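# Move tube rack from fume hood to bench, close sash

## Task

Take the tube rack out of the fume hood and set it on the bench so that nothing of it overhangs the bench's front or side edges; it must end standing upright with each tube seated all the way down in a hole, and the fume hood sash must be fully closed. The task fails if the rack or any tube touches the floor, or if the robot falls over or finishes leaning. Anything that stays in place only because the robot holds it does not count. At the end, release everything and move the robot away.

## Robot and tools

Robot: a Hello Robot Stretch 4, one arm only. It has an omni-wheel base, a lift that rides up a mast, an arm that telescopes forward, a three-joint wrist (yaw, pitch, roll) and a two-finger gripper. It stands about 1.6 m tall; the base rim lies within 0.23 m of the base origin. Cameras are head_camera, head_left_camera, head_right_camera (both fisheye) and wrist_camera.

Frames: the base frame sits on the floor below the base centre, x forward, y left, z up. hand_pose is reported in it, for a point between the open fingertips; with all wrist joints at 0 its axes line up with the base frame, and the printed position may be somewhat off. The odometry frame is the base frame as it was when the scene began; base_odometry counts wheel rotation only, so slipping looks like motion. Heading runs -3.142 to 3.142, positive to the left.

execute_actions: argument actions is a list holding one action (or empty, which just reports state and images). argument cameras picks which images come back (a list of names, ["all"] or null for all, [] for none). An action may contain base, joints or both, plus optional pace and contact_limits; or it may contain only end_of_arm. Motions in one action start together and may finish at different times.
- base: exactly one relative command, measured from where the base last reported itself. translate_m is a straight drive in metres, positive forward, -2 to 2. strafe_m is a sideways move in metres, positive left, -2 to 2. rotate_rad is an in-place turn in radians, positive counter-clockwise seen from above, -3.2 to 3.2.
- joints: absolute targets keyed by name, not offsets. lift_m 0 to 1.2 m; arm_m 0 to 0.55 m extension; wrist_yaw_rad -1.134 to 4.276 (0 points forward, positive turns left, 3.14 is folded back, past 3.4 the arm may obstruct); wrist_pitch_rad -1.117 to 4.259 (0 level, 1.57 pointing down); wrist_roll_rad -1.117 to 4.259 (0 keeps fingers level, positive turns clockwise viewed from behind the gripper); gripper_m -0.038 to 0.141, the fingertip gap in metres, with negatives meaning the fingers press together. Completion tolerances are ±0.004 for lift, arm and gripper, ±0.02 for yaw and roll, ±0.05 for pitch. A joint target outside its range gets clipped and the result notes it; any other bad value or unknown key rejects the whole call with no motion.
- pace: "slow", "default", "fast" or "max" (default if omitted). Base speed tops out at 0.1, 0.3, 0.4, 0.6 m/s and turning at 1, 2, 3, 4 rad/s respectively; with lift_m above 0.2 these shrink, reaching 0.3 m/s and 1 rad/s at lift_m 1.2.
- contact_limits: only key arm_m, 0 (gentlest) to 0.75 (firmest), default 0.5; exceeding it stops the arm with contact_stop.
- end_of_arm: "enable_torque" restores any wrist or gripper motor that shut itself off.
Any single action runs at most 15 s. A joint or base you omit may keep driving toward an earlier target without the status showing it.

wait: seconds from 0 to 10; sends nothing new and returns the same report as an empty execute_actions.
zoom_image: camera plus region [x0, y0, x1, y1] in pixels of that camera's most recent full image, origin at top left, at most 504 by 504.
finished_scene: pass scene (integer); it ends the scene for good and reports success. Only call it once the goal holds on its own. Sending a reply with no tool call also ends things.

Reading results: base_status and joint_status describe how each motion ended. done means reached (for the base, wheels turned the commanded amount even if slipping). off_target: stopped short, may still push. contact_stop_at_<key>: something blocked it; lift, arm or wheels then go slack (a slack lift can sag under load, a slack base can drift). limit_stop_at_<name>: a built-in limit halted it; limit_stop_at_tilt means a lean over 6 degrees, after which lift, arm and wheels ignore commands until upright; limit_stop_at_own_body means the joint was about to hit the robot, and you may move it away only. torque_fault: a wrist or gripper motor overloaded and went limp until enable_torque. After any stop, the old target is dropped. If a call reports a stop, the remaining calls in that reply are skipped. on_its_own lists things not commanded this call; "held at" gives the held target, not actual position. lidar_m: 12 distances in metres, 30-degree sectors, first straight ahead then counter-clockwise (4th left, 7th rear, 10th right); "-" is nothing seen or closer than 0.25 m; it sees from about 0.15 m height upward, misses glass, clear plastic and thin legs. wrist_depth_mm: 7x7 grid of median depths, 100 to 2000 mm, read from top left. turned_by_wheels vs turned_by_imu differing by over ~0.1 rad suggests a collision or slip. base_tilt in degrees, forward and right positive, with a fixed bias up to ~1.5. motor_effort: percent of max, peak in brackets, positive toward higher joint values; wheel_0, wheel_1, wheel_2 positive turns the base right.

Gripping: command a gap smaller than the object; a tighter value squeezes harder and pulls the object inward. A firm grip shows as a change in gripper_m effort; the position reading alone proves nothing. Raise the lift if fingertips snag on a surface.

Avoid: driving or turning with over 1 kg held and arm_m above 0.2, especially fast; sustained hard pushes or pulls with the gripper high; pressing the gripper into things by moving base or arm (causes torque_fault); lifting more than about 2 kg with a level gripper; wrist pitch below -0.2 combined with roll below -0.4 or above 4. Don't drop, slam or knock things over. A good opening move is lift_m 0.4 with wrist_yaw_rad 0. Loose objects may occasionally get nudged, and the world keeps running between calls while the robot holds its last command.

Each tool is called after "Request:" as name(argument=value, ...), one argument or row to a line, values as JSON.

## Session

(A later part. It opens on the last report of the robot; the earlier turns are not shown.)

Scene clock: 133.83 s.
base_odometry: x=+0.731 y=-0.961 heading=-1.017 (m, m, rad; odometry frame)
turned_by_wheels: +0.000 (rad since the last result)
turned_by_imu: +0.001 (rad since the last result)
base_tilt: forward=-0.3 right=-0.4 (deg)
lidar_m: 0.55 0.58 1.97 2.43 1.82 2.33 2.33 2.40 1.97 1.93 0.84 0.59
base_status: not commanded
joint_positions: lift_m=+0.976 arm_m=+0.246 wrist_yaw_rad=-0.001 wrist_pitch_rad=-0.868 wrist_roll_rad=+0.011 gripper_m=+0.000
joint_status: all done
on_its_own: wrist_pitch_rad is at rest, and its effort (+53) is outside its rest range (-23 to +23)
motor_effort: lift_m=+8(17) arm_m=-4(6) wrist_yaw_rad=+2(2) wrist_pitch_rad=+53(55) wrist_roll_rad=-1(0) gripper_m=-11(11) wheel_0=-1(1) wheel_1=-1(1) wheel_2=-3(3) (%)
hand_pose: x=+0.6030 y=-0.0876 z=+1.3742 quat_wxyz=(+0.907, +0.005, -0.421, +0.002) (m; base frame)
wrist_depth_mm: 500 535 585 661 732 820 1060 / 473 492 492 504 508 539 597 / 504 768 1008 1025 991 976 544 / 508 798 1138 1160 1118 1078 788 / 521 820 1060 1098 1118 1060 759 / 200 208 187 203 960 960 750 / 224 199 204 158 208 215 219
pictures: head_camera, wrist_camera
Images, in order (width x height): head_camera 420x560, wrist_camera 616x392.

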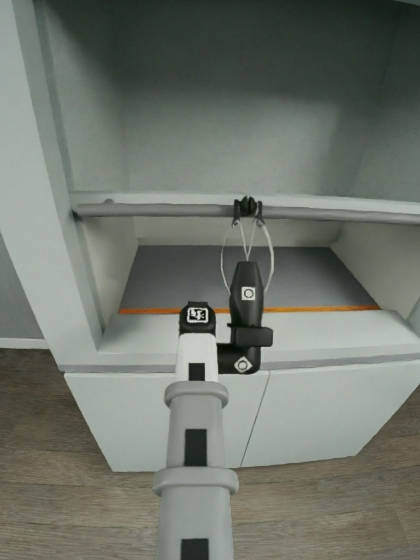

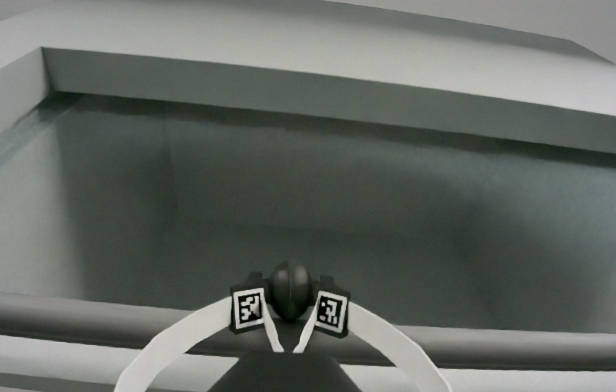

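Request:
execute_actions(
  actions=[
    {"joints":{"lift_m":1.005,"wrist_pitch_rad":-0.85},"pace":"slow"},
  ],
  cameras=[],
)

Request:
execute_actions(
  actions=[
    {"joints":{"arm_m":0.26},"pace":"slow"},
  ],
  cameras=["wrist_camera"],
)

Request:
execute_actions(
  actions=[
    {"joints":{"lift_m":0.98},"pace":"slow"},
  ],
  cameras=["head_camera","wrist_camera"],
)

Scene clock: 135.13 s.
base_odometry: x=+0.731 y=-0.961 heading=-1.017 (m, m, rad; odometry frame)
turned_by_wheels: +0.000 (rad since the last result)
turned_by_imu: +0.001 (rad since the last result)
base_tilt: forward=-0.3 right=-0.4 (deg)
lidar_m: 0.54 0.60 1.95 2.44 1.82 2.29 2.33 2.39 1.95 1.94 0.86 0.60
base_status: not commanded
joint_positions: lift_m=+1.005 arm_m=+0.245 wrist_yaw_rad=-0.001 wrist_pitch_rad=-0.849 wrist_roll_rad=+0.011 gripper_m=+0.000
joint_status: all done
motor_effort: lift_m=+20(15) arm_m=-3(4) wrist_yaw_rad=+1(8) wrist_pitch_rad=-1(53) wrist_roll_rad=-1(1) gripper_m=-4(11) wheel_0=+0(1) wheel_1=-1(1) wheel_2=-3(3) (%)
hand_pose: x=+0.6069 y=-0.0875 z=+1.3996 quat_wxyz=(+0.911, +0.005, -0.412, +0.002) (m; base frame)
wrist_depth_mm: 449 473 512 569 615 691 809 / 466 469 473 477 488 496 525 / 496 768 991 1008 1025 991 715 / 512 798 1138 1118 1138 1078 788 / 521 831 1025 1042 1098 1060 759 / 512 788 187 202 931 931 750 / 181 181 186 151 191 202 208
pictures: none
No camera images: the call's "cameras" was empty. Leave "cameras" out to get every camera's image.

Scene clock: 136.20 s.
base_odometry: x=+0.731 y=-0.961 heading=-1.017 (m, m, rad; odometry frame)
turned_by_wheels: +0.000 (rad since the last result)
turned_by_imu: +0.000 (rad since the last result)
base_tilt: forward=-0.3 right=-0.4 (deg)
lidar_m: 0.55 0.58 1.96 2.43 1.82 2.32 2.31 2.39 1.96 1.95 0.84 0.58
base_status: not commanded
joint_positions: lift_m=+1.005 arm_m=+0.259 wrist_yaw_rad=+0.000 wrist_pitch_rad=-0.851 wrist_roll_rad=+0.011 gripper_m=+0.000
joint_status: all done
motor_effort: lift_m=+20(20) arm_m=+6(6) wrist_yaw_rad=+1(0) wrist_pitch_rad=+4(1) wrist_roll_rad=-1(1) gripper_m=-5(5) wheel_0=-1(1) wheel_1=-1(1) wheel_2=-3(3) (%)
hand_pose: x=+0.6200 y=-0.0875 z=+1.3999 quat_wxyz=(+0.911, +0.005, -0.413, +0.002) (m; base frame)
wrist_depth_mm: 439 445 480 535 580 647 750 / 469 597 477 477 477 480 492 / 496 788 1008 991 1008 976 750 / 508 820 1138 1138 1138 1078 778 / 517 831 1008 1025 1078 1025 759 / 469 723 186 193 931 931 750 / 186 173 178 146 182 189 192
pictures: wrist_camera
Images, in order (width x height): wrist_camera 616x392.

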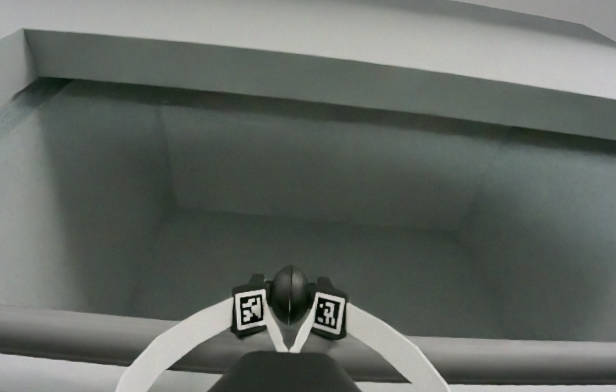

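Scene clock: 137.20 s.
base_odometry: x=+0.731 y=-0.961 heading=-1.017 (m, m, rad; odometry frame)
turned_by_wheels: +0.000 (rad since the last result)
turned_by_imu: +0.000 (rad since the last result)
base_tilt: forward=-0.3 right=-0.4 (deg)
lidar_m: 0.55 0.59 1.96 2.43 1.82 2.34 2.33 2.38 1.97 1.93 0.86 0.60
base_status: not commanded
joint_positions: lift_m=+0.981 arm_m=+0.259 wrist_yaw_rad=-0.002 wrist_pitch_rad=-0.871 wrist_roll_rad=+0.011 gripper_m=+0.000
joint_status: all done
on_its_own: wrist_pitch_rad is at rest, and its effort (+62) is outside its rest range (-23 to +23)
motor_effort: lift_m=+8(21) arm_m=+6(6) wrist_yaw_rad=+5(5) wrist_pitch_rad=+62(60) wrist_roll_rad=-1(2) gripper_m=-8(11) wheel_0=-1(1) wheel_1=-1(1) wheel_2=-3(3) (%)
hand_pose: x=+0.6156 y=-0.0878 z=+1.3797 quat_wxyz=(+0.907, +0.005, -0.422, +0.001) (m; base frame)
wrist_depth_mm: 469 500 549 621 683 778 1060 / 473 484 492 488 500 504 564 / 496 768 1008 1008 976 1008 535 / 508 798 1118 1118 1138 1078 778 / 521 820 1042 1078 1138 1042 759 / 188 196 187 196 960 960 741 / 209 185 189 151 195 201 205
pictures: head_camera, wrist_camera
Images, in order (width x height): head_camera 420x560, wrist_camera 616x392.

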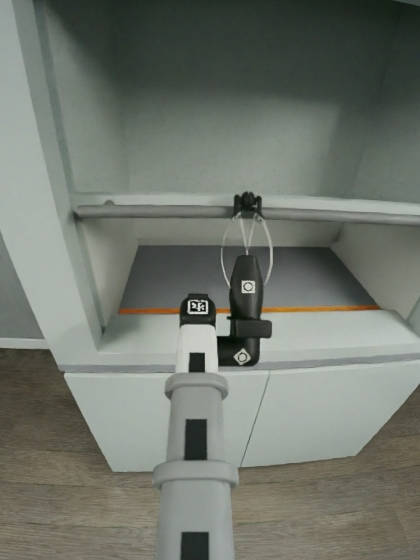

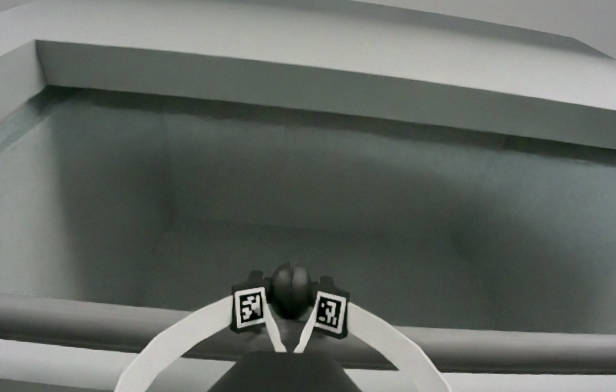

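Request:
execute_actions(
  actions=[
    {"joints":{"lift_m":1.03,"arm_m":0.15,"wrist_pitch_rad":-0.85}},
  ],
  cameras=[],
)

Request:
execute_actions(
  actions=[
    {"base":{"strafe_m":-0.15},"joints":{"lift_m":1.2,"wrist_yaw_rad":1.21,"wrist_pitch_rad":-0.35}},
  ],
  cameras=[],
)

Request:
execute_actions(
  actions=[
    {"joints":{"arm_m":0.28},"contact_limits":{"arm_m":0.15},"pace":"slow"},
  ],
)

Scene clock: 142.33 s.
base_odometry: x=+0.731 y=-0.961 heading=-1.017 (m, m, rad; odometry frame)
turned_by_wheels: +0.000 (rad since the last result)
turned_by_imu: +0.002 (rad since the last result)
base_tilt: forward=-0.4 right=-0.5 (deg)
lidar_m: 0.56 0.57 1.98 2.43 1.82 2.35 2.32 2.39 1.98 1.93 0.86 0.58
base_status: not commanded
joint_positions: lift_m=+1.030 arm_m=+0.151 wrist_yaw_rad=+0.000 wrist_pitch_rad=-0.849 wrist_roll_rad=+0.011 gripper_m=+0.000
joint_status: all done
motor_effort: lift_m=+20(22) arm_m=-5(8) wrist_yaw_rad=+0(5) wrist_pitch_rad=-1(59) wrist_roll_rad=+0(1) gripper_m=-6(10) wheel_0=-1(1) wheel_1=+0(1) wheel_2=-3(3) (%)
hand_pose: x=+0.5125 y=-0.0874 z=+1.4245 quat_wxyz=(+0.911, +0.005, -0.412, +0.002) (m; base frame)
wrist_depth_mm: 1042 723 798 878 1042 1060 1060 / 530 559 591 634 676 750 809 / 480 504 517 517 530 554 585 / 517 809 1118 1098 1098 960 564 / 508 820 1182 1205 1229 1078 768 / 535 831 187 202 1042 1025 750 / 544 668 878 517 878 931 732
pictures: none
No camera images: the call's "cameras" was empty. Leave "cameras" out to get every camera's image.

Scene clock: 144.13 s.
base_odometry: x=+0.604 y=-1.039 heading=-1.017 (m, m, rad; odometry frame)
turned_by_wheels: +0.000 (rad since the last result)
turned_by_imu: +0.024 (rad since the last result)
base_tilt: forward=-0.3 right=-0.5 (deg)
lidar_m: 0.55 0.60 2.01 2.57 1.97 2.39 2.33 2.40 1.80 1.81 0.81 0.59
base_status: done
joint_positions: lift_m=+1.200 arm_m=+0.150 wrist_yaw_rad=+1.210 wrist_pitch_rad=-0.348 wrist_roll_rad=+0.010 gripper_m=+0.000
joint_status: all done
motor_effort: lift_m=+20(17) arm_m=+2(5) wrist_yaw_rad=+1(43) wrist_pitch_rad=-5(72) wrist_roll_rad=+2(5) gripper_m=-5(3) wheel_0=+2(13) wheel_1=+0(20) wheel_2=-1(10) (%)
hand_pose: x=+0.4982 y=+0.2228 z=+1.4764 quat_wxyz=(+0.810, +0.102, -0.140, +0.561) (m; base frame)
wrist_depth_mm: 1281 1281 1229 530 351 778 820 / 1537 1537 1499 488 564 715 798 / - - - 500 549 647 750 / - - - 473 517 597 707 / - - - 442 484 559 654 / - - 187 202 459 525 603 / 1921 - - 253 415 496 559
pictures: none
No camera images: the call's "cameras" was empty. Leave "cameras" out to get every camera's image.

Scene clock: 146.73 s.
base_odometry: x=+0.604 y=-1.039 heading=-1.017 (m, m, rad; odometry frame)
turned_by_wheels: +0.000 (rad since the last result)
turned_by_imu: +0.001 (rad since the last result)
base_tilt: forward=-0.4 right=-0.4 (deg)
lidar_m: 0.56 0.58 1.99 2.57 1.97 2.38 2.34 2.40 1.82 1.79 0.81 0.59
base_status: not commanded
joint_positions: lift_m=+1.200 arm_m=+0.279 wrist_yaw_rad=+1.210 wrist_pitch_rad=-0.348 wrist_roll_rad=+0.010 gripper_m=+0.000
joint_status: all done
motor_effort: lift_m=+20(20) arm_m=+5(5) wrist_yaw_rad=+0(0) wrist_pitch_rad=-5(6) wrist_roll_rad=+3(2) gripper_m=-5(5) wheel_0=+2(2) wheel_1=+0(1) wheel_2=-2(2) (%)
contact_limits: arm_m 0.15
hand_pose: x=+0.6276 y=+0.2228 z=+1.4764 quat_wxyz=(+0.810, +0.102, -0.140, +0.561) (m; base frame)
wrist_depth_mm: 1281 1255 387 535 634 778 723 / 1537 1576 445 512 591 707 683 / - - 436 480 549 647 668 / - - 413 455 517 603 647 / - - 389 430 484 564 615 / - - 187 202 462 521 585 / 1921 - 347 245 407 496 564
pictures: head_camera, head_left_camera, head_right_camera, wrist_camera
Images, in order (width x height): head_camera 420x560, head_left_camera 420x672, head_right_camera 420x672, wrist_camera 616x392.

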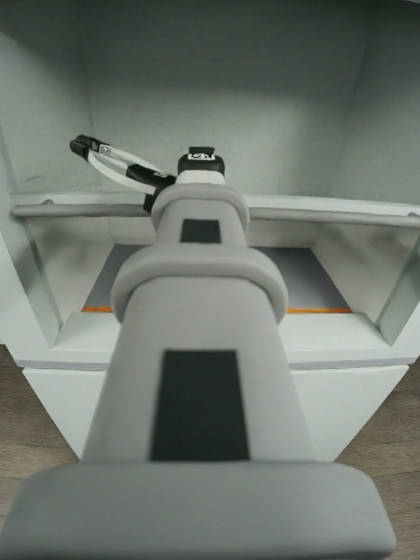

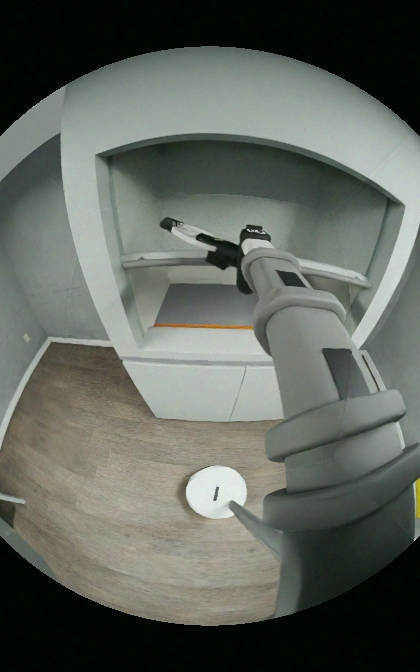

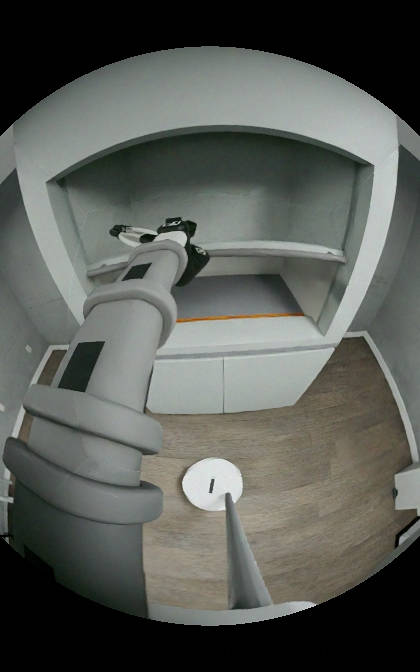

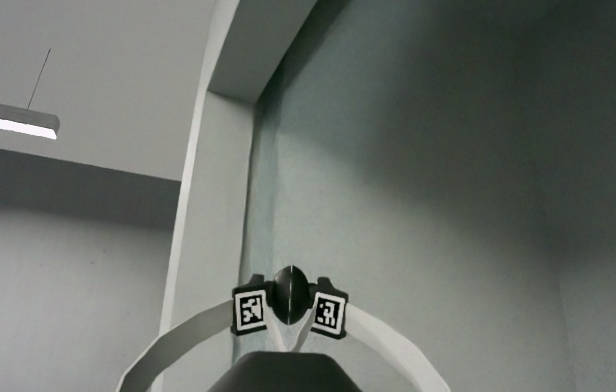

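Request:
execute_actions(
  actions=[
    {"joints":{"arm_m":0.33},"contact_limits":{"arm_m":0.1},"pace":"slow"},
  ],
)

Scene clock: 148.03 s.
base_odometry: x=+0.603 y=-1.039 heading=-1.017 (m, m, rad; odometry frame)
turned_by_wheels: +0.000 (rad since the last result)
turned_by_imu: +0.004 (rad since the last result)
base_tilt: forward=-0.3 right=-0.4 (deg)
lidar_m: 0.55 0.59 2.00 2.58 1.96 2.41 2.33 2.39 1.80 1.80 0.81 0.59
base_status: not commanded
joint_positions: lift_m=+1.200 arm_m=+0.297 wrist_yaw_rad=+1.219 wrist_pitch_rad=-0.352 wrist_roll_rad=+0.011 gripper_m=+0.000
joint_status: arm_m contact_stop (moved +0.018 of +0.051)
on_its_own: arm_m is slack since a contact_stop (your +0.330 is given up); wrist_yaw_rad is at rest, and its effort (-26) is outside its rest range (-13 to +13)
motor_effort: lift_m=+19(20) arm_m=+0(13) wrist_yaw_rad=-26(32) wrist_pitch_rad=+9(10) wrist_roll_rad=-1(3) gripper_m=-5(5) wheel_0=+2(2) wheel_1=+4(4) wheel_2=-5(5) (%)
contact_limits: arm_m 0.1
hand_pose: x=+0.6430 y=+0.2241 z=+1.4777 quat_wxyz=(+0.807, +0.105, -0.141, +0.564) (m; base frame)
wrist_depth_mm: 1255 1255 370 535 621 759 715 / 1499 1499 439 504 580 691 676 / - - 433 477 544 634 661 / - - 407 449 508 585 634 / - - 384 421 473 544 603 / - - 186 190 449 512 569 / 1921 330 345 124 399 484 544
pictures: head_camera, head_left_camera, head_right_camera, wrist_camera
Images, in order (width x height): head_camera 420x560, head_left_camera 420x672, head_right_camera 420x672, wrist_camera 616x392.

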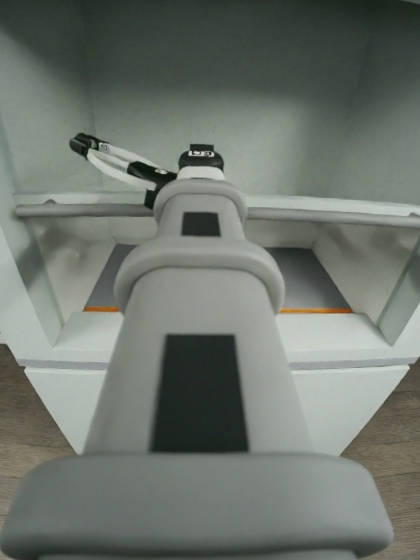

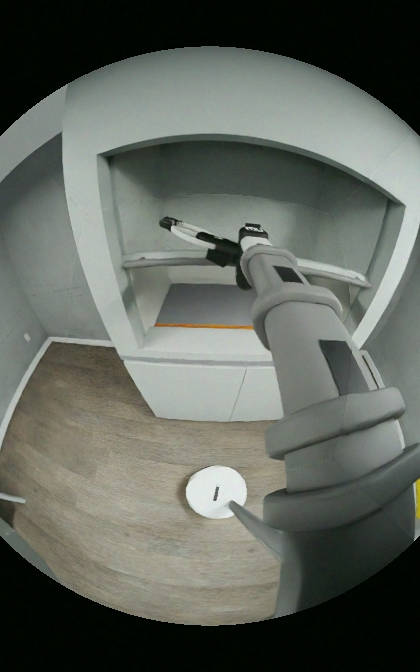

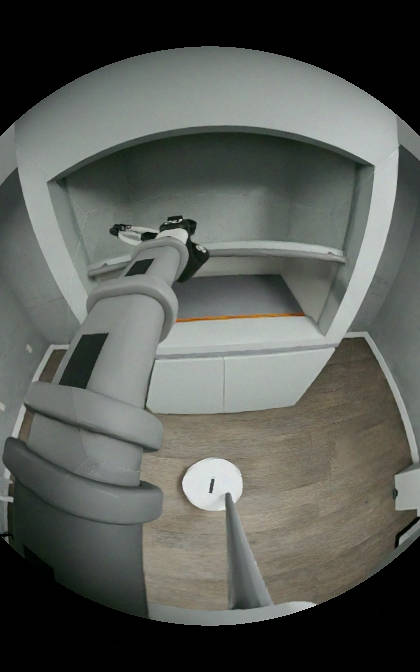

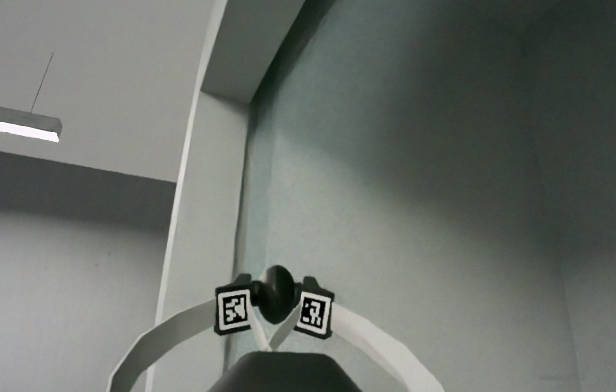

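Request:
execute_actions(
  actions=[
    {"joints":{"arm_m":0.28,"wrist_yaw_rad":1.45},"pace":"slow"},
  ],
  cameras=[],
)

Request:
execute_actions(
  actions=[
    {"joints":{"arm_m":0.34},"contact_limits":{"arm_m":0.1},"pace":"slow"},
  ],
)

Scene clock: 149.47 s.
base_odometry: x=+0.604 y=-1.039 heading=-1.017 (m, m, rad; odometry frame)
turned_by_wheels: +0.000 (rad since the last result)
turned_by_imu: +0.000 (rad since the last result)
base_tilt: forward=-0.2 right=-0.5 (deg)
lidar_m: 0.56 0.57 2.01 2.55 1.96 2.40 2.33 2.38 1.81 1.80 0.81 0.57
base_status: not commanded
joint_positions: lift_m=+1.200 arm_m=+0.281 wrist_yaw_rad=+1.449 wrist_pitch_rad=-0.348 wrist_roll_rad=+0.011 gripper_m=+0.000
joint_status: all done
motor_effort: lift_m=+19(19) arm_m=-5(5) wrist_yaw_rad=+1(25) wrist_pitch_rad=-3(10) wrist_roll_rad=+0(0) gripper_m=-5(5) wheel_0=+2(2) wheel_1=+1(4) wheel_2=-4(5) (%)
hand_pose: x=+0.5714 y=+0.2586 z=+1.4766 quat_wxyz=(+0.737, +0.119, -0.126, +0.654) (m; base frame)
wrist_depth_mm: 1255 1281 1229 370 504 544 585 / 1537 1537 1537 439 473 504 539 / 1808 1863 - 424 442 469 500 / - - - 402 418 439 462 / - - - 379 392 410 433 / - - 187 202 370 387 407 / - - - 225 342 370 384
pictures: none
No camera images: the call's "cameras" was empty. Leave "cameras" out to get every camera's image.

Scene clock: 150.80 s.
base_odometry: x=+0.604 y=-1.039 heading=-1.017 (m, m, rad; odometry frame)
turned_by_wheels: +0.000 (rad since the last result)
turned_by_imu: +0.005 (rad since the last result)
base_tilt: forward=-0.4 right=-0.3 (deg)
lidar_m: 0.55 0.59 2.04 2.58 1.96 2.39 2.33 2.39 1.82 1.80 0.83 0.59
base_status: not commanded
joint_positions: lift_m=+1.200 arm_m=+0.312 wrist_yaw_rad=+1.452 wrist_pitch_rad=-0.351 wrist_roll_rad=+0.012 gripper_m=+0.000
joint_status: arm_m contact_stop (moved +0.031 of +0.059)
on_its_own: arm_m is slack since a contact_stop (your +0.340 is given up)
motor_effort: lift_m=+17(19) arm_m=+0(14) wrist_yaw_rad=-7(20) wrist_pitch_rad=+4(5) wrist_roll_rad=-5(15) gripper_m=-5(5) wheel_0=+2(2) wheel_1=+2(4) wheel_2=-6(7) (%)
contact_limits: arm_m 0.1
hand_pose: x=+0.6017 y=+0.2587 z=+1.4774 quat_wxyz=(+0.736, +0.120, -0.126, +0.655) (m; base frame)
wrist_depth_mm: 1255 1229 1229 351 504 535 574 / 1499 1537 1499 427 469 500 535 / 1756 1863 1921 418 436 462 492 / - - - 397 410 433 455 / - - - 377 387 407 424 / - - 187 202 366 384 402 / - - - 224 336 364 379
pictures: head_camera, head_left_camera, head_right_camera, wrist_camera
Images, in order (width x height): head_camera 420x560, head_left_camera 420x672, head_right_camera 420x672, wrist_camera 616x392.

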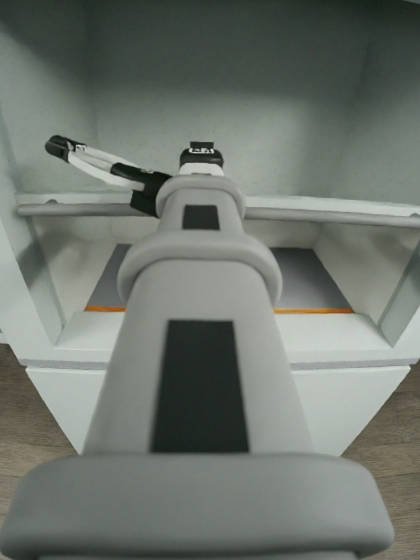

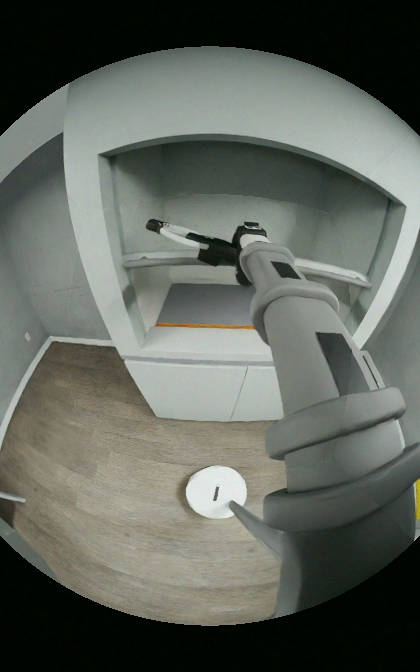

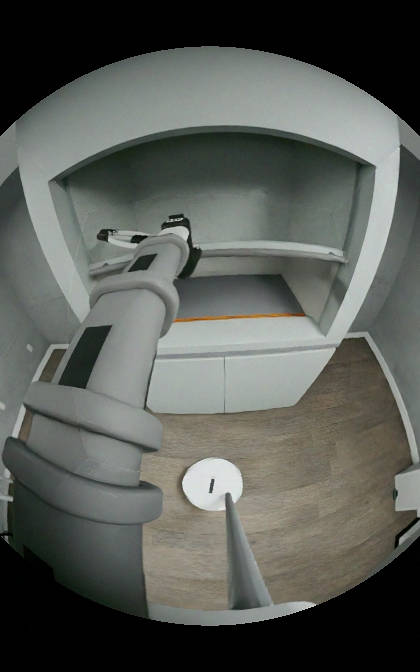

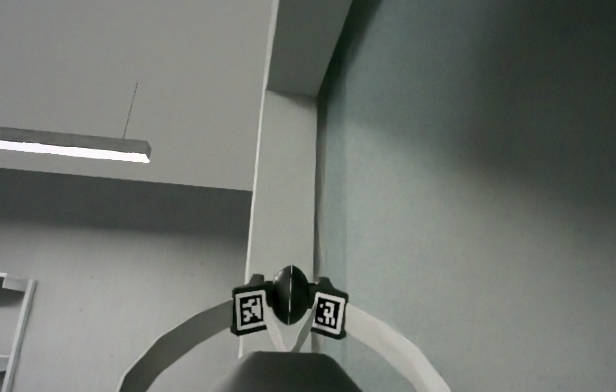

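Request:
execute_actions(
  actions=[
    {"joints":{"arm_m":0.303,"wrist_yaw_rad":1.3},"pace":"slow"},
  ],
  cameras=[],
)

Request:
execute_actions(
  actions=[
    {"joints":{"lift_m":1.17},"pace":"slow"},
  ],
)

Scene clock: 152.10 s.
base_odometry: x=+0.604 y=-1.039 heading=-1.017 (m, m, rad; odometry frame)
turned_by_wheels: +0.001 (rad since the last result)
turned_by_imu: +0.010 (rad since the last result)
base_tilt: forward=-0.4 right=-0.5 (deg)
lidar_m: 0.56 0.60 2.04 2.58 1.96 2.40 2.31 2.36 1.81 1.83 0.83 0.60
base_status: not commanded
joint_positions: lift_m=+1.200 arm_m=+0.304 wrist_yaw_rad=+1.302 wrist_pitch_rad=-0.351 wrist_roll_rad=+0.011 gripper_m=+0.000
joint_status: all done
motor_effort: lift_m=+16(16) arm_m=-4(3) wrist_yaw_rad=-8(37) wrist_pitch_rad=+4(8) wrist_roll_rad=-2(11) gripper_m=-4(6) wheel_0=+6(10) wheel_1=+3(4) wheel_2=-5(6) (%)
hand_pose: x=+0.6307 y=+0.2380 z=+1.4775 quat_wxyz=(+0.783, +0.110, -0.135, +0.598) (m; base frame)
wrist_depth_mm: 1281 1229 1182 368 554 634 699 / 1499 1537 1366 462 512 591 654 / 1808 - 424 442 480 539 603 / - - 394 413 449 500 554 / - - 370 397 424 469 517 / - - 187 202 399 439 480 / - - 327 234 364 418 449
pictures: none
No camera images: the call's "cameras" was empty. Leave "cameras" out to get every camera's image.

Scene clock: 153.20 s.
base_odometry: x=+0.604 y=-1.039 heading=-1.017 (m, m, rad; odometry frame)
turned_by_wheels: +0.000 (rad since the last result)
turned_by_imu: +0.017 (rad since the last result)
base_tilt: forward=-0.7 right=-0.2 (deg)
lidar_m: 0.55 0.60 2.08 2.58 1.96 2.39 2.33 2.31 1.80 1.87 0.79 0.59
base_status: not commanded
joint_positions: lift_m=+1.170 arm_m=+0.303 wrist_yaw_rad=+1.306 wrist_pitch_rad=-0.351 wrist_roll_rad=+0.013 gripper_m=+0.000
joint_status: all done
on_its_own: wrist_yaw_rad is at rest, and its effort (-18) is outside its rest range (-13 to +13)
motor_effort: lift_m=+13(16) arm_m=+2(4) wrist_yaw_rad=-18(19) wrist_pitch_rad=+2(27) wrist_roll_rad=-8(9) gripper_m=-4(6) wheel_0=+3(6) wheel_1=+3(3) wheel_2=-6(6) (%)
hand_pose: x=+0.6288 y=+0.2386 z=+1.4477 quat_wxyz=(+0.781, +0.111, -0.135, +0.599) (m; base frame)
wrist_depth_mm: 1255 1281 1229 389 535 603 683 / 1576 1537 1499 455 496 554 627 / - - 1808 433 459 512 574 / - - - 407 433 477 525 / - - 418 384 407 445 492 / - - 187 202 387 421 459 / - - 329 224 349 397 427
pictures: head_camera, head_left_camera, head_right_camera, wrist_camera
Images, in order (width x height): head_camera 420x560, head_left_camera 420x672, head_right_camera 420x672, wrist_camera 616x392.

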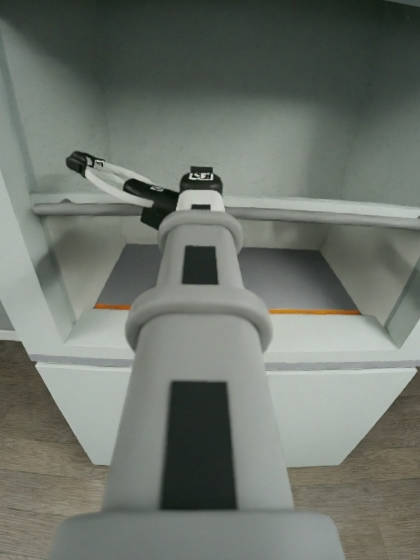

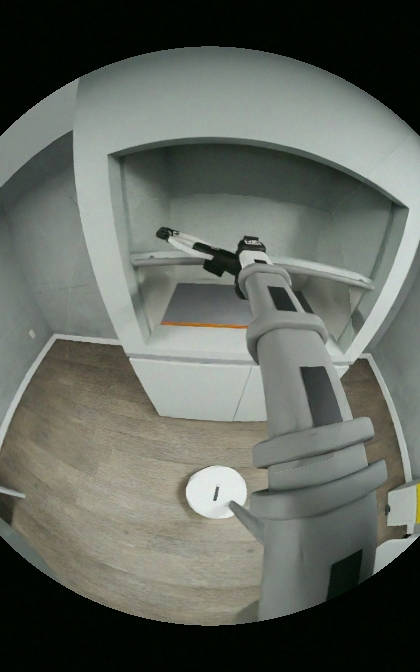

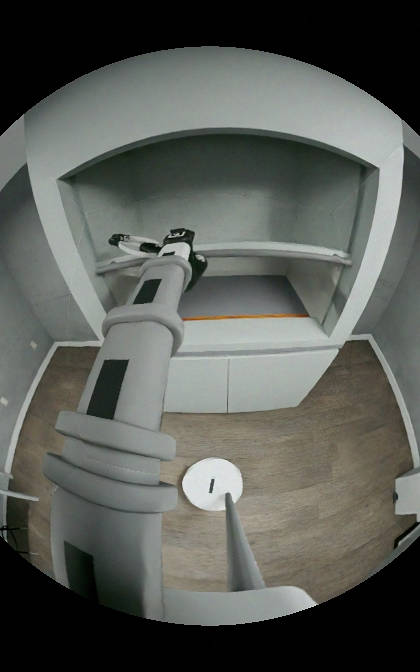

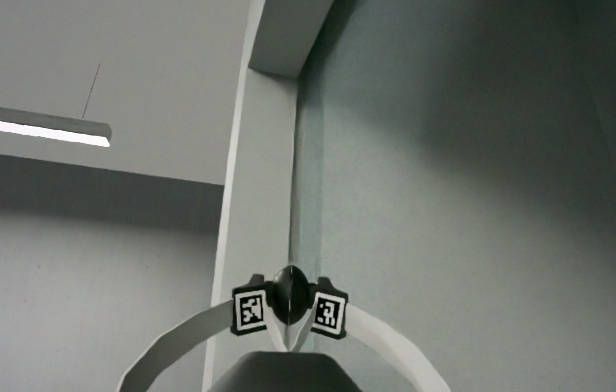

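Request:
execute_actions(
  actions=[
    {"joints":{"arm_m":0.1}},
  ],
  cameras=[],
)

Request:
execute_actions(
  actions=[
    {"joints":{"arm_m":0.0,"lift_m":1.15,"wrist_yaw_rad":0,"wrist_pitch_rad":0,"wrist_roll_rad":1.57,"gripper_m":0.08}},
  ],
)

Scene clock: 155.40 s.
base_odometry: x=+0.604 y=-1.039 heading=-1.017 (m, m, rad; odometry frame)
turned_by_wheels: +0.000 (rad since the last result)
turned_by_imu: +0.001 (rad since the last result)
base_tilt: forward=-0.3 right=-0.5 (deg)
lidar_m: 0.56 0.60 2.09 2.57 1.97 2.38 2.32 2.34 1.81 1.84 0.80 0.60
base_status: not commanded
joint_positions: lift_m=+1.170 arm_m=+0.101 wrist_yaw_rad=+1.300 wrist_pitch_rad=-0.348 wrist_roll_rad=+0.011 gripper_m=+0.000
joint_status: all done
motor_effort: lift_m=+15(15) arm_m=-5(5) wrist_yaw_rad=-1(17) wrist_pitch_rad=-5(5) wrist_roll_rad=-1(7) gripper_m=-6(5) wheel_0=+2(3) wheel_1=-1(3) wheel_2=+0(6) (%)
hand_pose: x=+0.4286 y=+0.2380 z=+1.4468 quat_wxyz=(+0.783, +0.109, -0.135, +0.597) (m; base frame)
wrist_depth_mm: 1308 1281 1281 1255 492 382 691 / 1576 1576 1576 1576 488 559 627 / - 1863 - - 484 512 574 / - - - - 455 480 535 / - - - - 430 455 492 / - - 187 202 399 430 459 / - - - - 377 407 430
pictures: none
No camera images: the call's "cameras" was empty. Leave "cameras" out to get every camera's image.

Scene clock: 157.00 s.
base_odometry: x=+0.604 y=-1.039 heading=-1.017 (m, m, rad; odometry frame)
turned_by_wheels: +0.000 (rad since the last result)
turned_by_imu: +0.001 (rad since the last result)
base_tilt: forward=-0.2 right=-0.4 (deg)
lidar_m: 0.55 0.60 2.06 2.57 1.96 2.40 2.33 2.33 1.81 1.86 0.82 0.59
base_status: not commanded
joint_positions: lift_m=+1.150 arm_m=+0.001 wrist_yaw_rad=+0.001 wrist_pitch_rad=+0.002 wrist_roll_rad=+1.570 gripper_m=+0.080
joint_status: all done
motor_effort: lift_m=+16(19) arm_m=-5(6) wrist_yaw_rad=-2(6) wrist_pitch_rad=-5(4) wrist_roll_rad=+2(7) gripper_m=+0(1) wheel_0=+2(1) wheel_1=-1(1) wheel_2=+0(0) (%)
hand_pose: x=+0.4604 y=-0.0873 z=+1.3277 quat_wxyz=(+0.708, +0.707, +0.001, -0.001) (m; base frame)
wrist_depth_mm: 960 960 960 831 891 778 484 / 960 976 976 976 991 778 488 / 976 976 991 976 991 768 484 / 976 976 960 991 991 750 477 / 960 991 991 991 991 741 469 / 960 960 211 991 214 715 462 / 960 976 976 124 1008 683 449
pictures: head_camera, head_left_camera, head_right_camera, wrist_camera
Images, in order (width x height): head_camera 420x560, head_left_camera 420x672, head_right_camera 420x672, wrist_camera 616x392.

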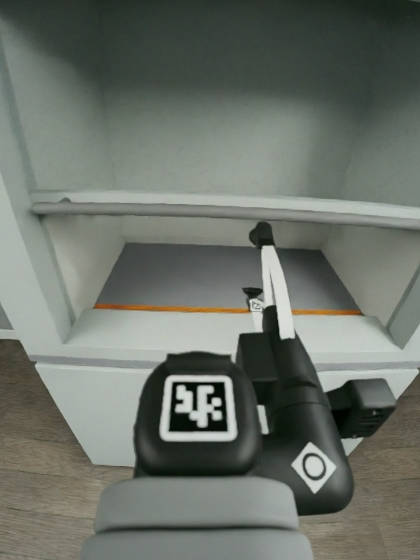

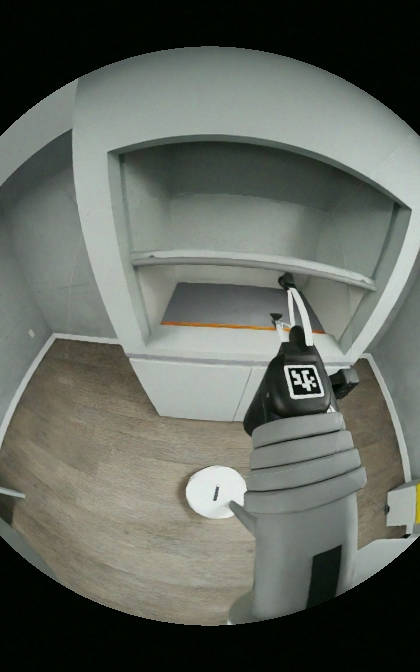

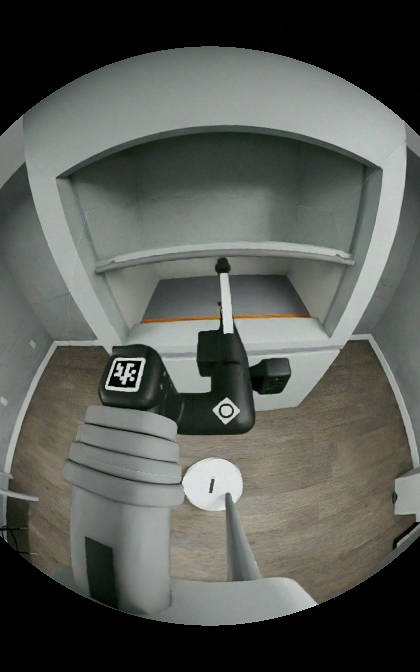

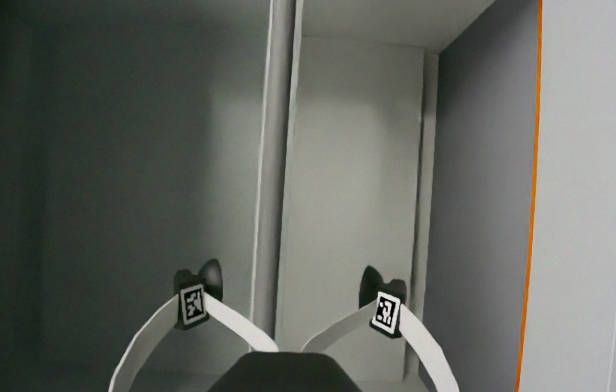

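Request:
execute_actions(
  actions=[
    {"joints":{"arm_m":0.12,"lift_m":1.2,"wrist_pitch_rad":0.5,"wrist_roll_rad":0,"gripper_m":0.0}},
  ],
  cameras=["wrist_camera"],
)

Scene clock: 160.43 s.
base_odometry: x=+0.604 y=-1.039 heading=-1.017 (m, m, rad; odometry frame)
turned_by_wheels: +0.000 (rad since the last result)
turned_by_imu: +0.001 (rad since the last result)
base_tilt: forward=-0.3 right=-0.4 (deg)
lidar_m: 0.56 0.60 2.09 2.57 1.95 2.39 2.33 2.34 1.81 1.86 0.78 0.58
base_status: not commanded
joint_positions: lift_m=+1.200 arm_m=+0.119 wrist_yaw_rad=+0.000 wrist_pitch_rad=+0.502 wrist_roll_rad=+0.001 gripper_m=+0.000
joint_status: all done
motor_effort: lift_m=+20(23) arm_m=+5(7) wrist_yaw_rad=+0(2) wrist_pitch_rad=-2(1) wrist_roll_rad=+0(7) gripper_m=-4(5) wheel_0=+1(1) wheel_1=-1(2) wheel_2=+0(0) (%)
hand_pose: x=+0.5429 y=-0.0874 z=+1.2393 quat_wxyz=(+0.969, +0.000, +0.248, +0.000) (m; base frame)
wrist_depth_mm: 264 496 750 759 768 768 683 / 227 225 225 229 229 231 270 / 621 878 891 891 891 878 676 / 640 866 931 931 960 931 668 / 640 723 750 768 798 788 654 / 569 597 187 202 640 661 615 / 442 439 462 296 449 496 504
pictures: wrist_camera
Images, in order (width x height): wrist_camera 616x392.

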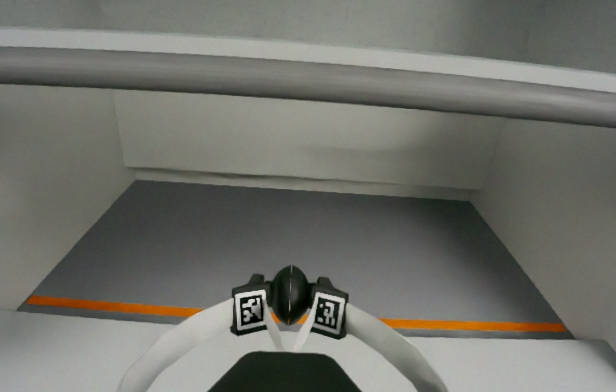

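Request:
execute_actions(
  actions=[],
)

Scene clock: 161.30 s.
base_odometry: x=+0.604 y=-1.039 heading=-1.017 (m, m, rad; odometry frame)
turned_by_wheels: +0.000 (rad since the last result)
turned_by_imu: +0.000 (rad since the last result)
base_tilt: forward=-0.2 right=-0.5 (deg)
lidar_m: 0.56 0.61 2.08 2.58 1.97 2.40 2.32 2.37 1.82 1.88 0.81 0.59
base_status: not commanded
joint_positions: lift_m=+1.200 arm_m=+0.119 wrist_yaw_rad=+0.000 wrist_pitch_rad=+0.502 wrist_roll_rad=+0.001 gripper_m=+0.000
joint_status: all done
motor_effort: lift_m=+20(23) arm_m=+5(7) wrist_yaw_rad=+0(2) wrist_pitch_rad=-4(1) wrist_roll_rad=-1(7) gripper_m=-4(5) wheel_0=+1(1) wheel_1=-1(2) wheel_2=+0(0) (%)
hand_pose: x=+0.5429 y=-0.0874 z=+1.2393 quat_wxyz=(+0.969, +0.000, +0.248, +0.000) (m; base frame)
wrist_depth_mm: 265 500 750 768 768 768 683 / 228 225 224 229 229 232 268 / 627 878 878 891 891 866 676 / 640 866 946 917 960 946 668 / 634 715 741 759 778 798 654 / 574 597 187 202 634 661 615 / 442 439 462 296 452 496 504
pictures: head_camera, head_left_camera, head_right_camera, wrist_camera
Images, in order (width x height): head_camera 420x560, head_left_camera 420x672, head_right_camera 420x672, wrist_camera 616x392.

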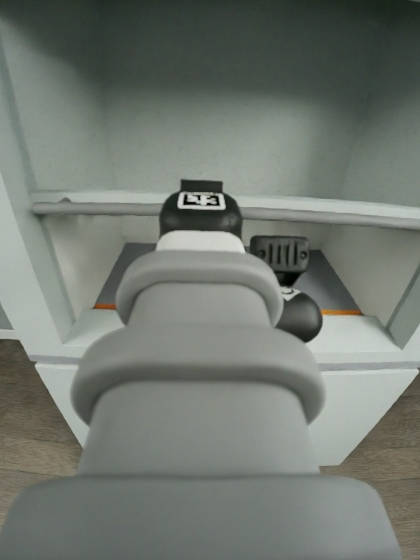

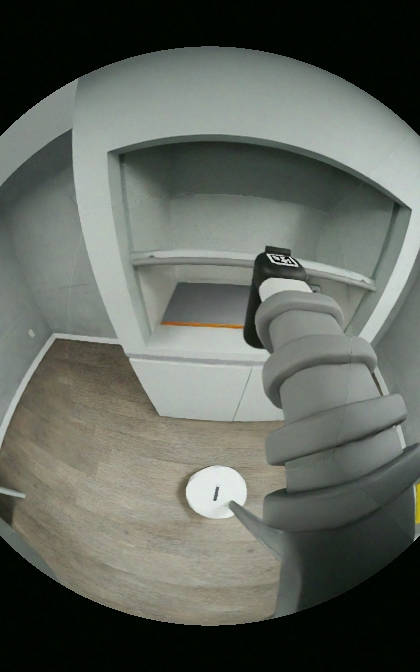

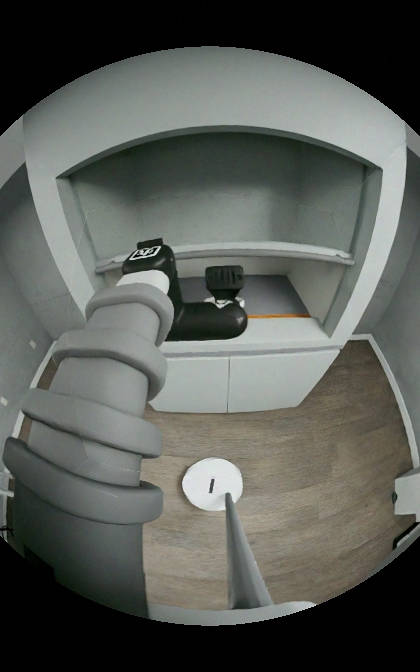

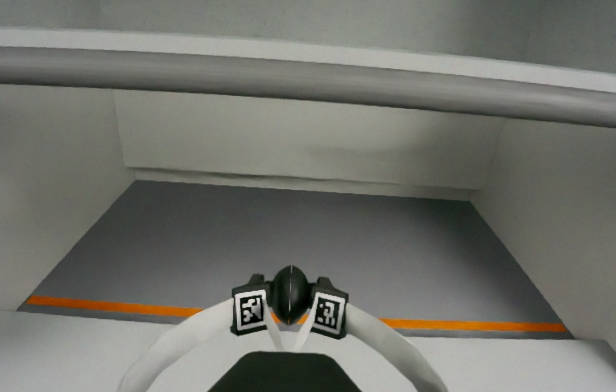

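Request:
execute_actions(
  actions=[
    {"joints":{"arm_m":0.02,"lift_m":0.88,"wrist_pitch_rad":-1.0,"wrist_roll_rad":1.57,"gripper_m":0.07},"pace":"fast"},
  ],
  cameras=["wrist_camera"],
)

Request:
execute_actions(
  actions=[
    {"joints":{"arm_m":0.27},"pace":"fast"},
  ],
  cameras=["wrist_camera","head_left_camera","head_camera"],
)

Scene clock: 165.90 s.
base_odometry: x=+0.604 y=-1.039 heading=-1.017 (m, m, rad; odometry frame)
turned_by_wheels: +0.000 (rad since the last result)
turned_by_imu: +0.002 (rad since the last result)
base_tilt: forward=-0.4 right=-0.5 (deg)
lidar_m: 0.57 0.60 2.09 2.56 1.95 2.39 2.32 2.36 1.82 1.86 0.80 0.59
base_status: not commanded
joint_positions: lift_m=+0.880 arm_m=+0.021 wrist_yaw_rad=+0.000 wrist_pitch_rad=-0.998 wrist_roll_rad=+1.569 gripper_m=+0.070
joint_status: all done
motor_effort: lift_m=+16(18) arm_m=-5(7) wrist_yaw_rad=-1(2) wrist_pitch_rad=-3(7) wrist_roll_rad=+2(6) gripper_m=-1(5) wheel_0=+1(1) wheel_1=-1(1) wheel_2=+0(0) (%)
hand_pose: x=+0.3481 y=-0.0874 z=+1.3009 quat_wxyz=(+0.621, +0.620, -0.339, +0.338) (m; base frame)
wrist_depth_mm: 1042 1160 1025 778 904 449 820 / 1060 1182 1008 768 1229 439 866 / 1060 1160 991 750 1281 442 866 / 1042 1182 960 1229 1281 439 854 / 1060 1182 878 1255 1255 439 854 / 1078 1160 211 732 204 436 842 / 1078 1138 931 124 1042 442 831
pictures: wrist_camera
Images, in order (width x height): wrist_camera 616x392.

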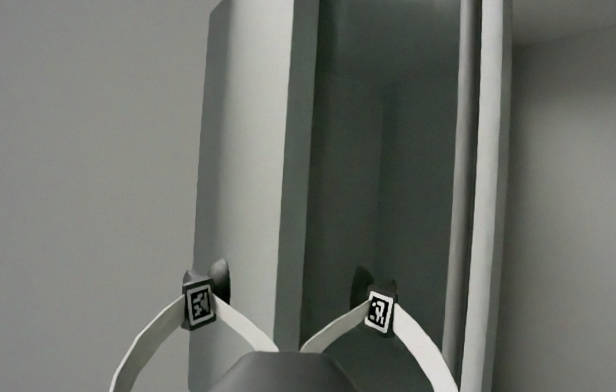

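Scene clock: 167.47 s.
base_odometry: x=+0.604 y=-1.039 heading=-1.017 (m, m, rad; odometry frame)
turned_by_wheels: +0.000 (rad since the last result)
turned_by_imu: +0.001 (rad since the last result)
base_tilt: forward=-0.2 right=-0.4 (deg)
lidar_m: 0.56 0.61 2.08 2.56 1.95 2.40 2.33 2.36 1.81 1.87 0.83 0.59
base_status: not commanded
joint_positions: lift_m=+0.880 arm_m=+0.269 wrist_yaw_rad=+0.000 wrist_pitch_rad=-0.999 wrist_roll_rad=+1.570 gripper_m=+0.070
joint_status: all done
motor_effort: lift_m=+16(16) arm_m=+5(5) wrist_yaw_rad=-1(1) wrist_pitch_rad=-4(2) wrist_roll_rad=+2(3) gripper_m=-2(2) wheel_0=+1(2) wheel_1=-1(1) wheel_2=+0(0) (%)
hand_pose: x=+0.5962 y=-0.0874 z=+1.3009 quat_wxyz=(+0.621, +0.621, -0.339, +0.338) (m; base frame)
wrist_depth_mm: 1042 831 904 301 891 788 661 / 1042 759 1042 298 946 778 661 / 1060 715 1042 293 960 778 654 / 1042 683 1042 291 931 778 647 / 1060 654 1042 297 960 768 647 / 1078 634 212 296 204 759 640 / 1060 591 1025 124 931 750 634
pictures: head_camera, head_left_camera, wrist_camera
Images, in order (width x height): head_camera 420x560, head_left_camera 420x672, wrist_camera 616x392.

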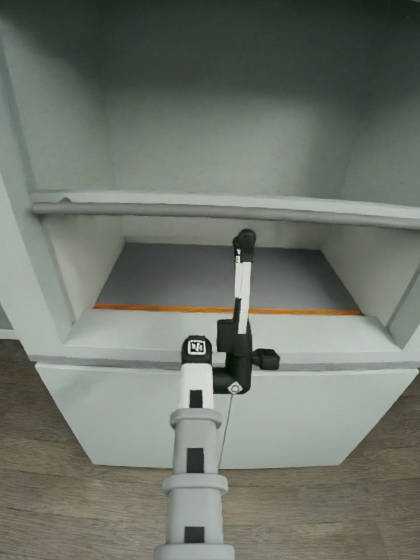

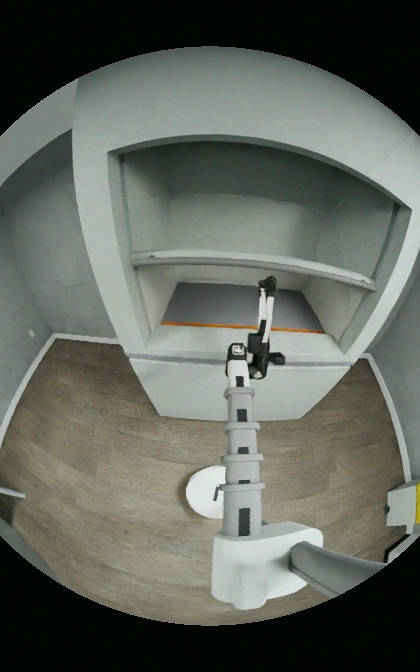

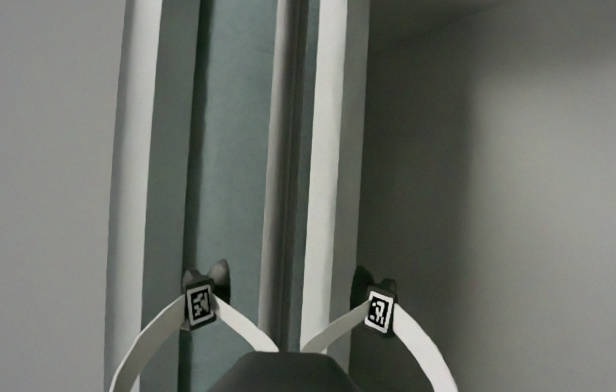

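Request:
execute_actions(
  actions=[
    {"joints":{"arm_m":0.33,"wrist_pitch_rad":-1.1,"gripper_m":0.135,"lift_m":0.87},"pace":"fast"},
  ],
  cameras=["wrist_camera"],
)

Request:
execute_actions(
  actions=[
    {"joints":{"lift_m":0.92}},
  ],
  cameras=["wrist_camera","head_left_camera"],
)

Scene clock: 169.73 s.
base_odometry: x=+0.604 y=-1.039 heading=-1.017 (m, m, rad; odometry frame)
turned_by_wheels: +0.000 (rad since the last result)
turned_by_imu: +0.001 (rad since the last result)
base_tilt: forward=-0.2 right=-0.3 (deg)
lidar_m: 0.56 0.61 2.07 2.57 1.94 2.39 2.31 2.34 1.82 1.87 0.79 0.58
base_status: not commanded
joint_positions: lift_m=+0.870 arm_m=+0.329 wrist_yaw_rad=+0.000 wrist_pitch_rad=-1.099 wrist_roll_rad=+1.570 gripper_m=+0.135
joint_status: all done
motor_effort: lift_m=+16(17) arm_m=+5(5) wrist_yaw_rad=-1(0) wrist_pitch_rad=-2(1) wrist_roll_rad=+1(1) gripper_m=+1(2) wheel_0=+2(1) wheel_1=-1(1) wheel_2=+0(0) (%)
hand_pose: x=+0.6312 y=-0.0874 z=+1.3053 quat_wxyz=(+0.603, +0.603, -0.369, +0.369) (m; base frame)
wrist_depth_mm: 1060 1118 591 276 904 778 634 / 1060 1118 597 273 1025 768 634 / 1060 1118 603 287 1008 759 634 / 1060 1118 591 283 1008 768 627 / 1060 931 591 279 991 759 621 / 1078 208 257 274 216 715 615 / 1078 591 597 129 960 715 609
pictures: wrist_camera
Images, in order (width x height): wrist_camera 616x392.

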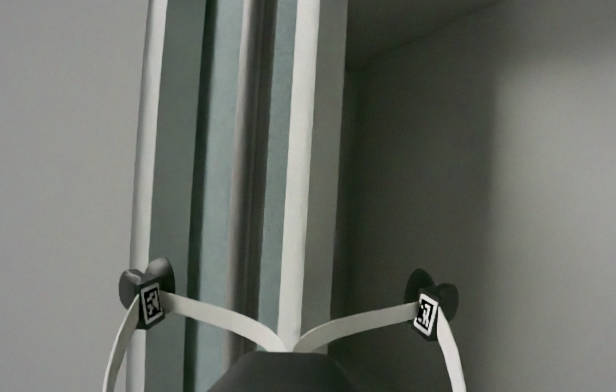

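Scene clock: 170.83 s.
base_odometry: x=+0.604 y=-1.039 heading=-1.017 (m, m, rad; odometry frame)
turned_by_wheels: +0.000 (rad since the last result)
turned_by_imu: +0.000 (rad since the last result)
base_tilt: forward=-0.2 right=-0.4 (deg)
lidar_m: 0.57 0.60 2.11 2.56 1.97 2.39 2.32 2.35 1.82 1.87 0.80 0.59
base_status: not commanded
joint_positions: lift_m=+0.920 arm_m=+0.329 wrist_yaw_rad=+0.000 wrist_pitch_rad=-1.099 wrist_roll_rad=+1.570 gripper_m=+0.135
joint_status: all done
motor_effort: lift_m=+20(23) arm_m=+5(5) wrist_yaw_rad=+0(0) wrist_pitch_rad=-2(4) wrist_roll_rad=+1(1) gripper_m=+1(1) wheel_0=+1(1) wheel_1=-1(1) wheel_2=+0(0) (%)
hand_pose: x=+0.6312 y=-0.0874 z=+1.3550 quat_wxyz=(+0.603, +0.603, -0.369, +0.369) (m; base frame)
wrist_depth_mm: 1025 1098 878 233 820 778 640 / 1008 1060 991 230 891 768 634 / 1025 1078 946 226 917 768 634 / 1025 1078 976 224 917 759 627 / 1042 946 960 233 904 750 627 / 1042 208 549 229 216 723 621 / 1042 564 960 129 931 715 609
pictures: head_left_camera, wrist_camera
Images, in order (width x height): head_left_camera 420x672, wrist_camera 616x392.

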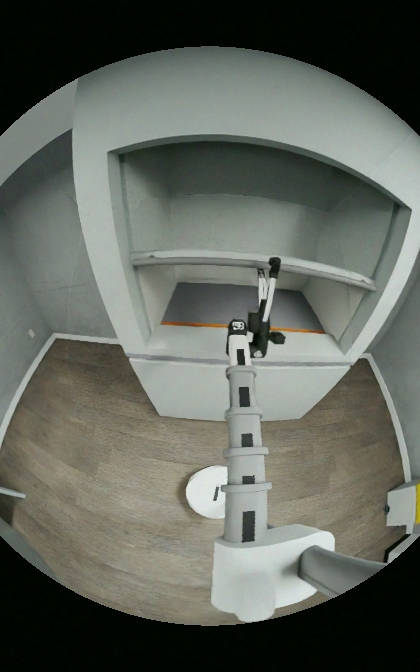

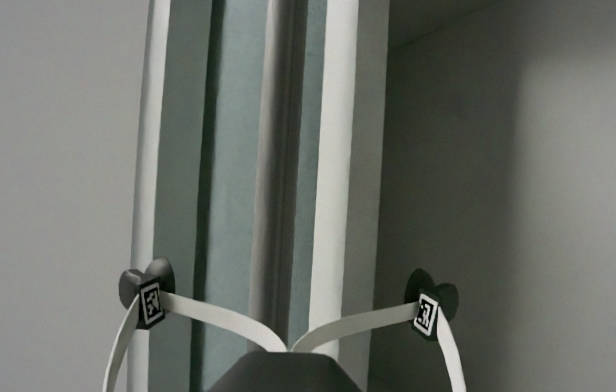

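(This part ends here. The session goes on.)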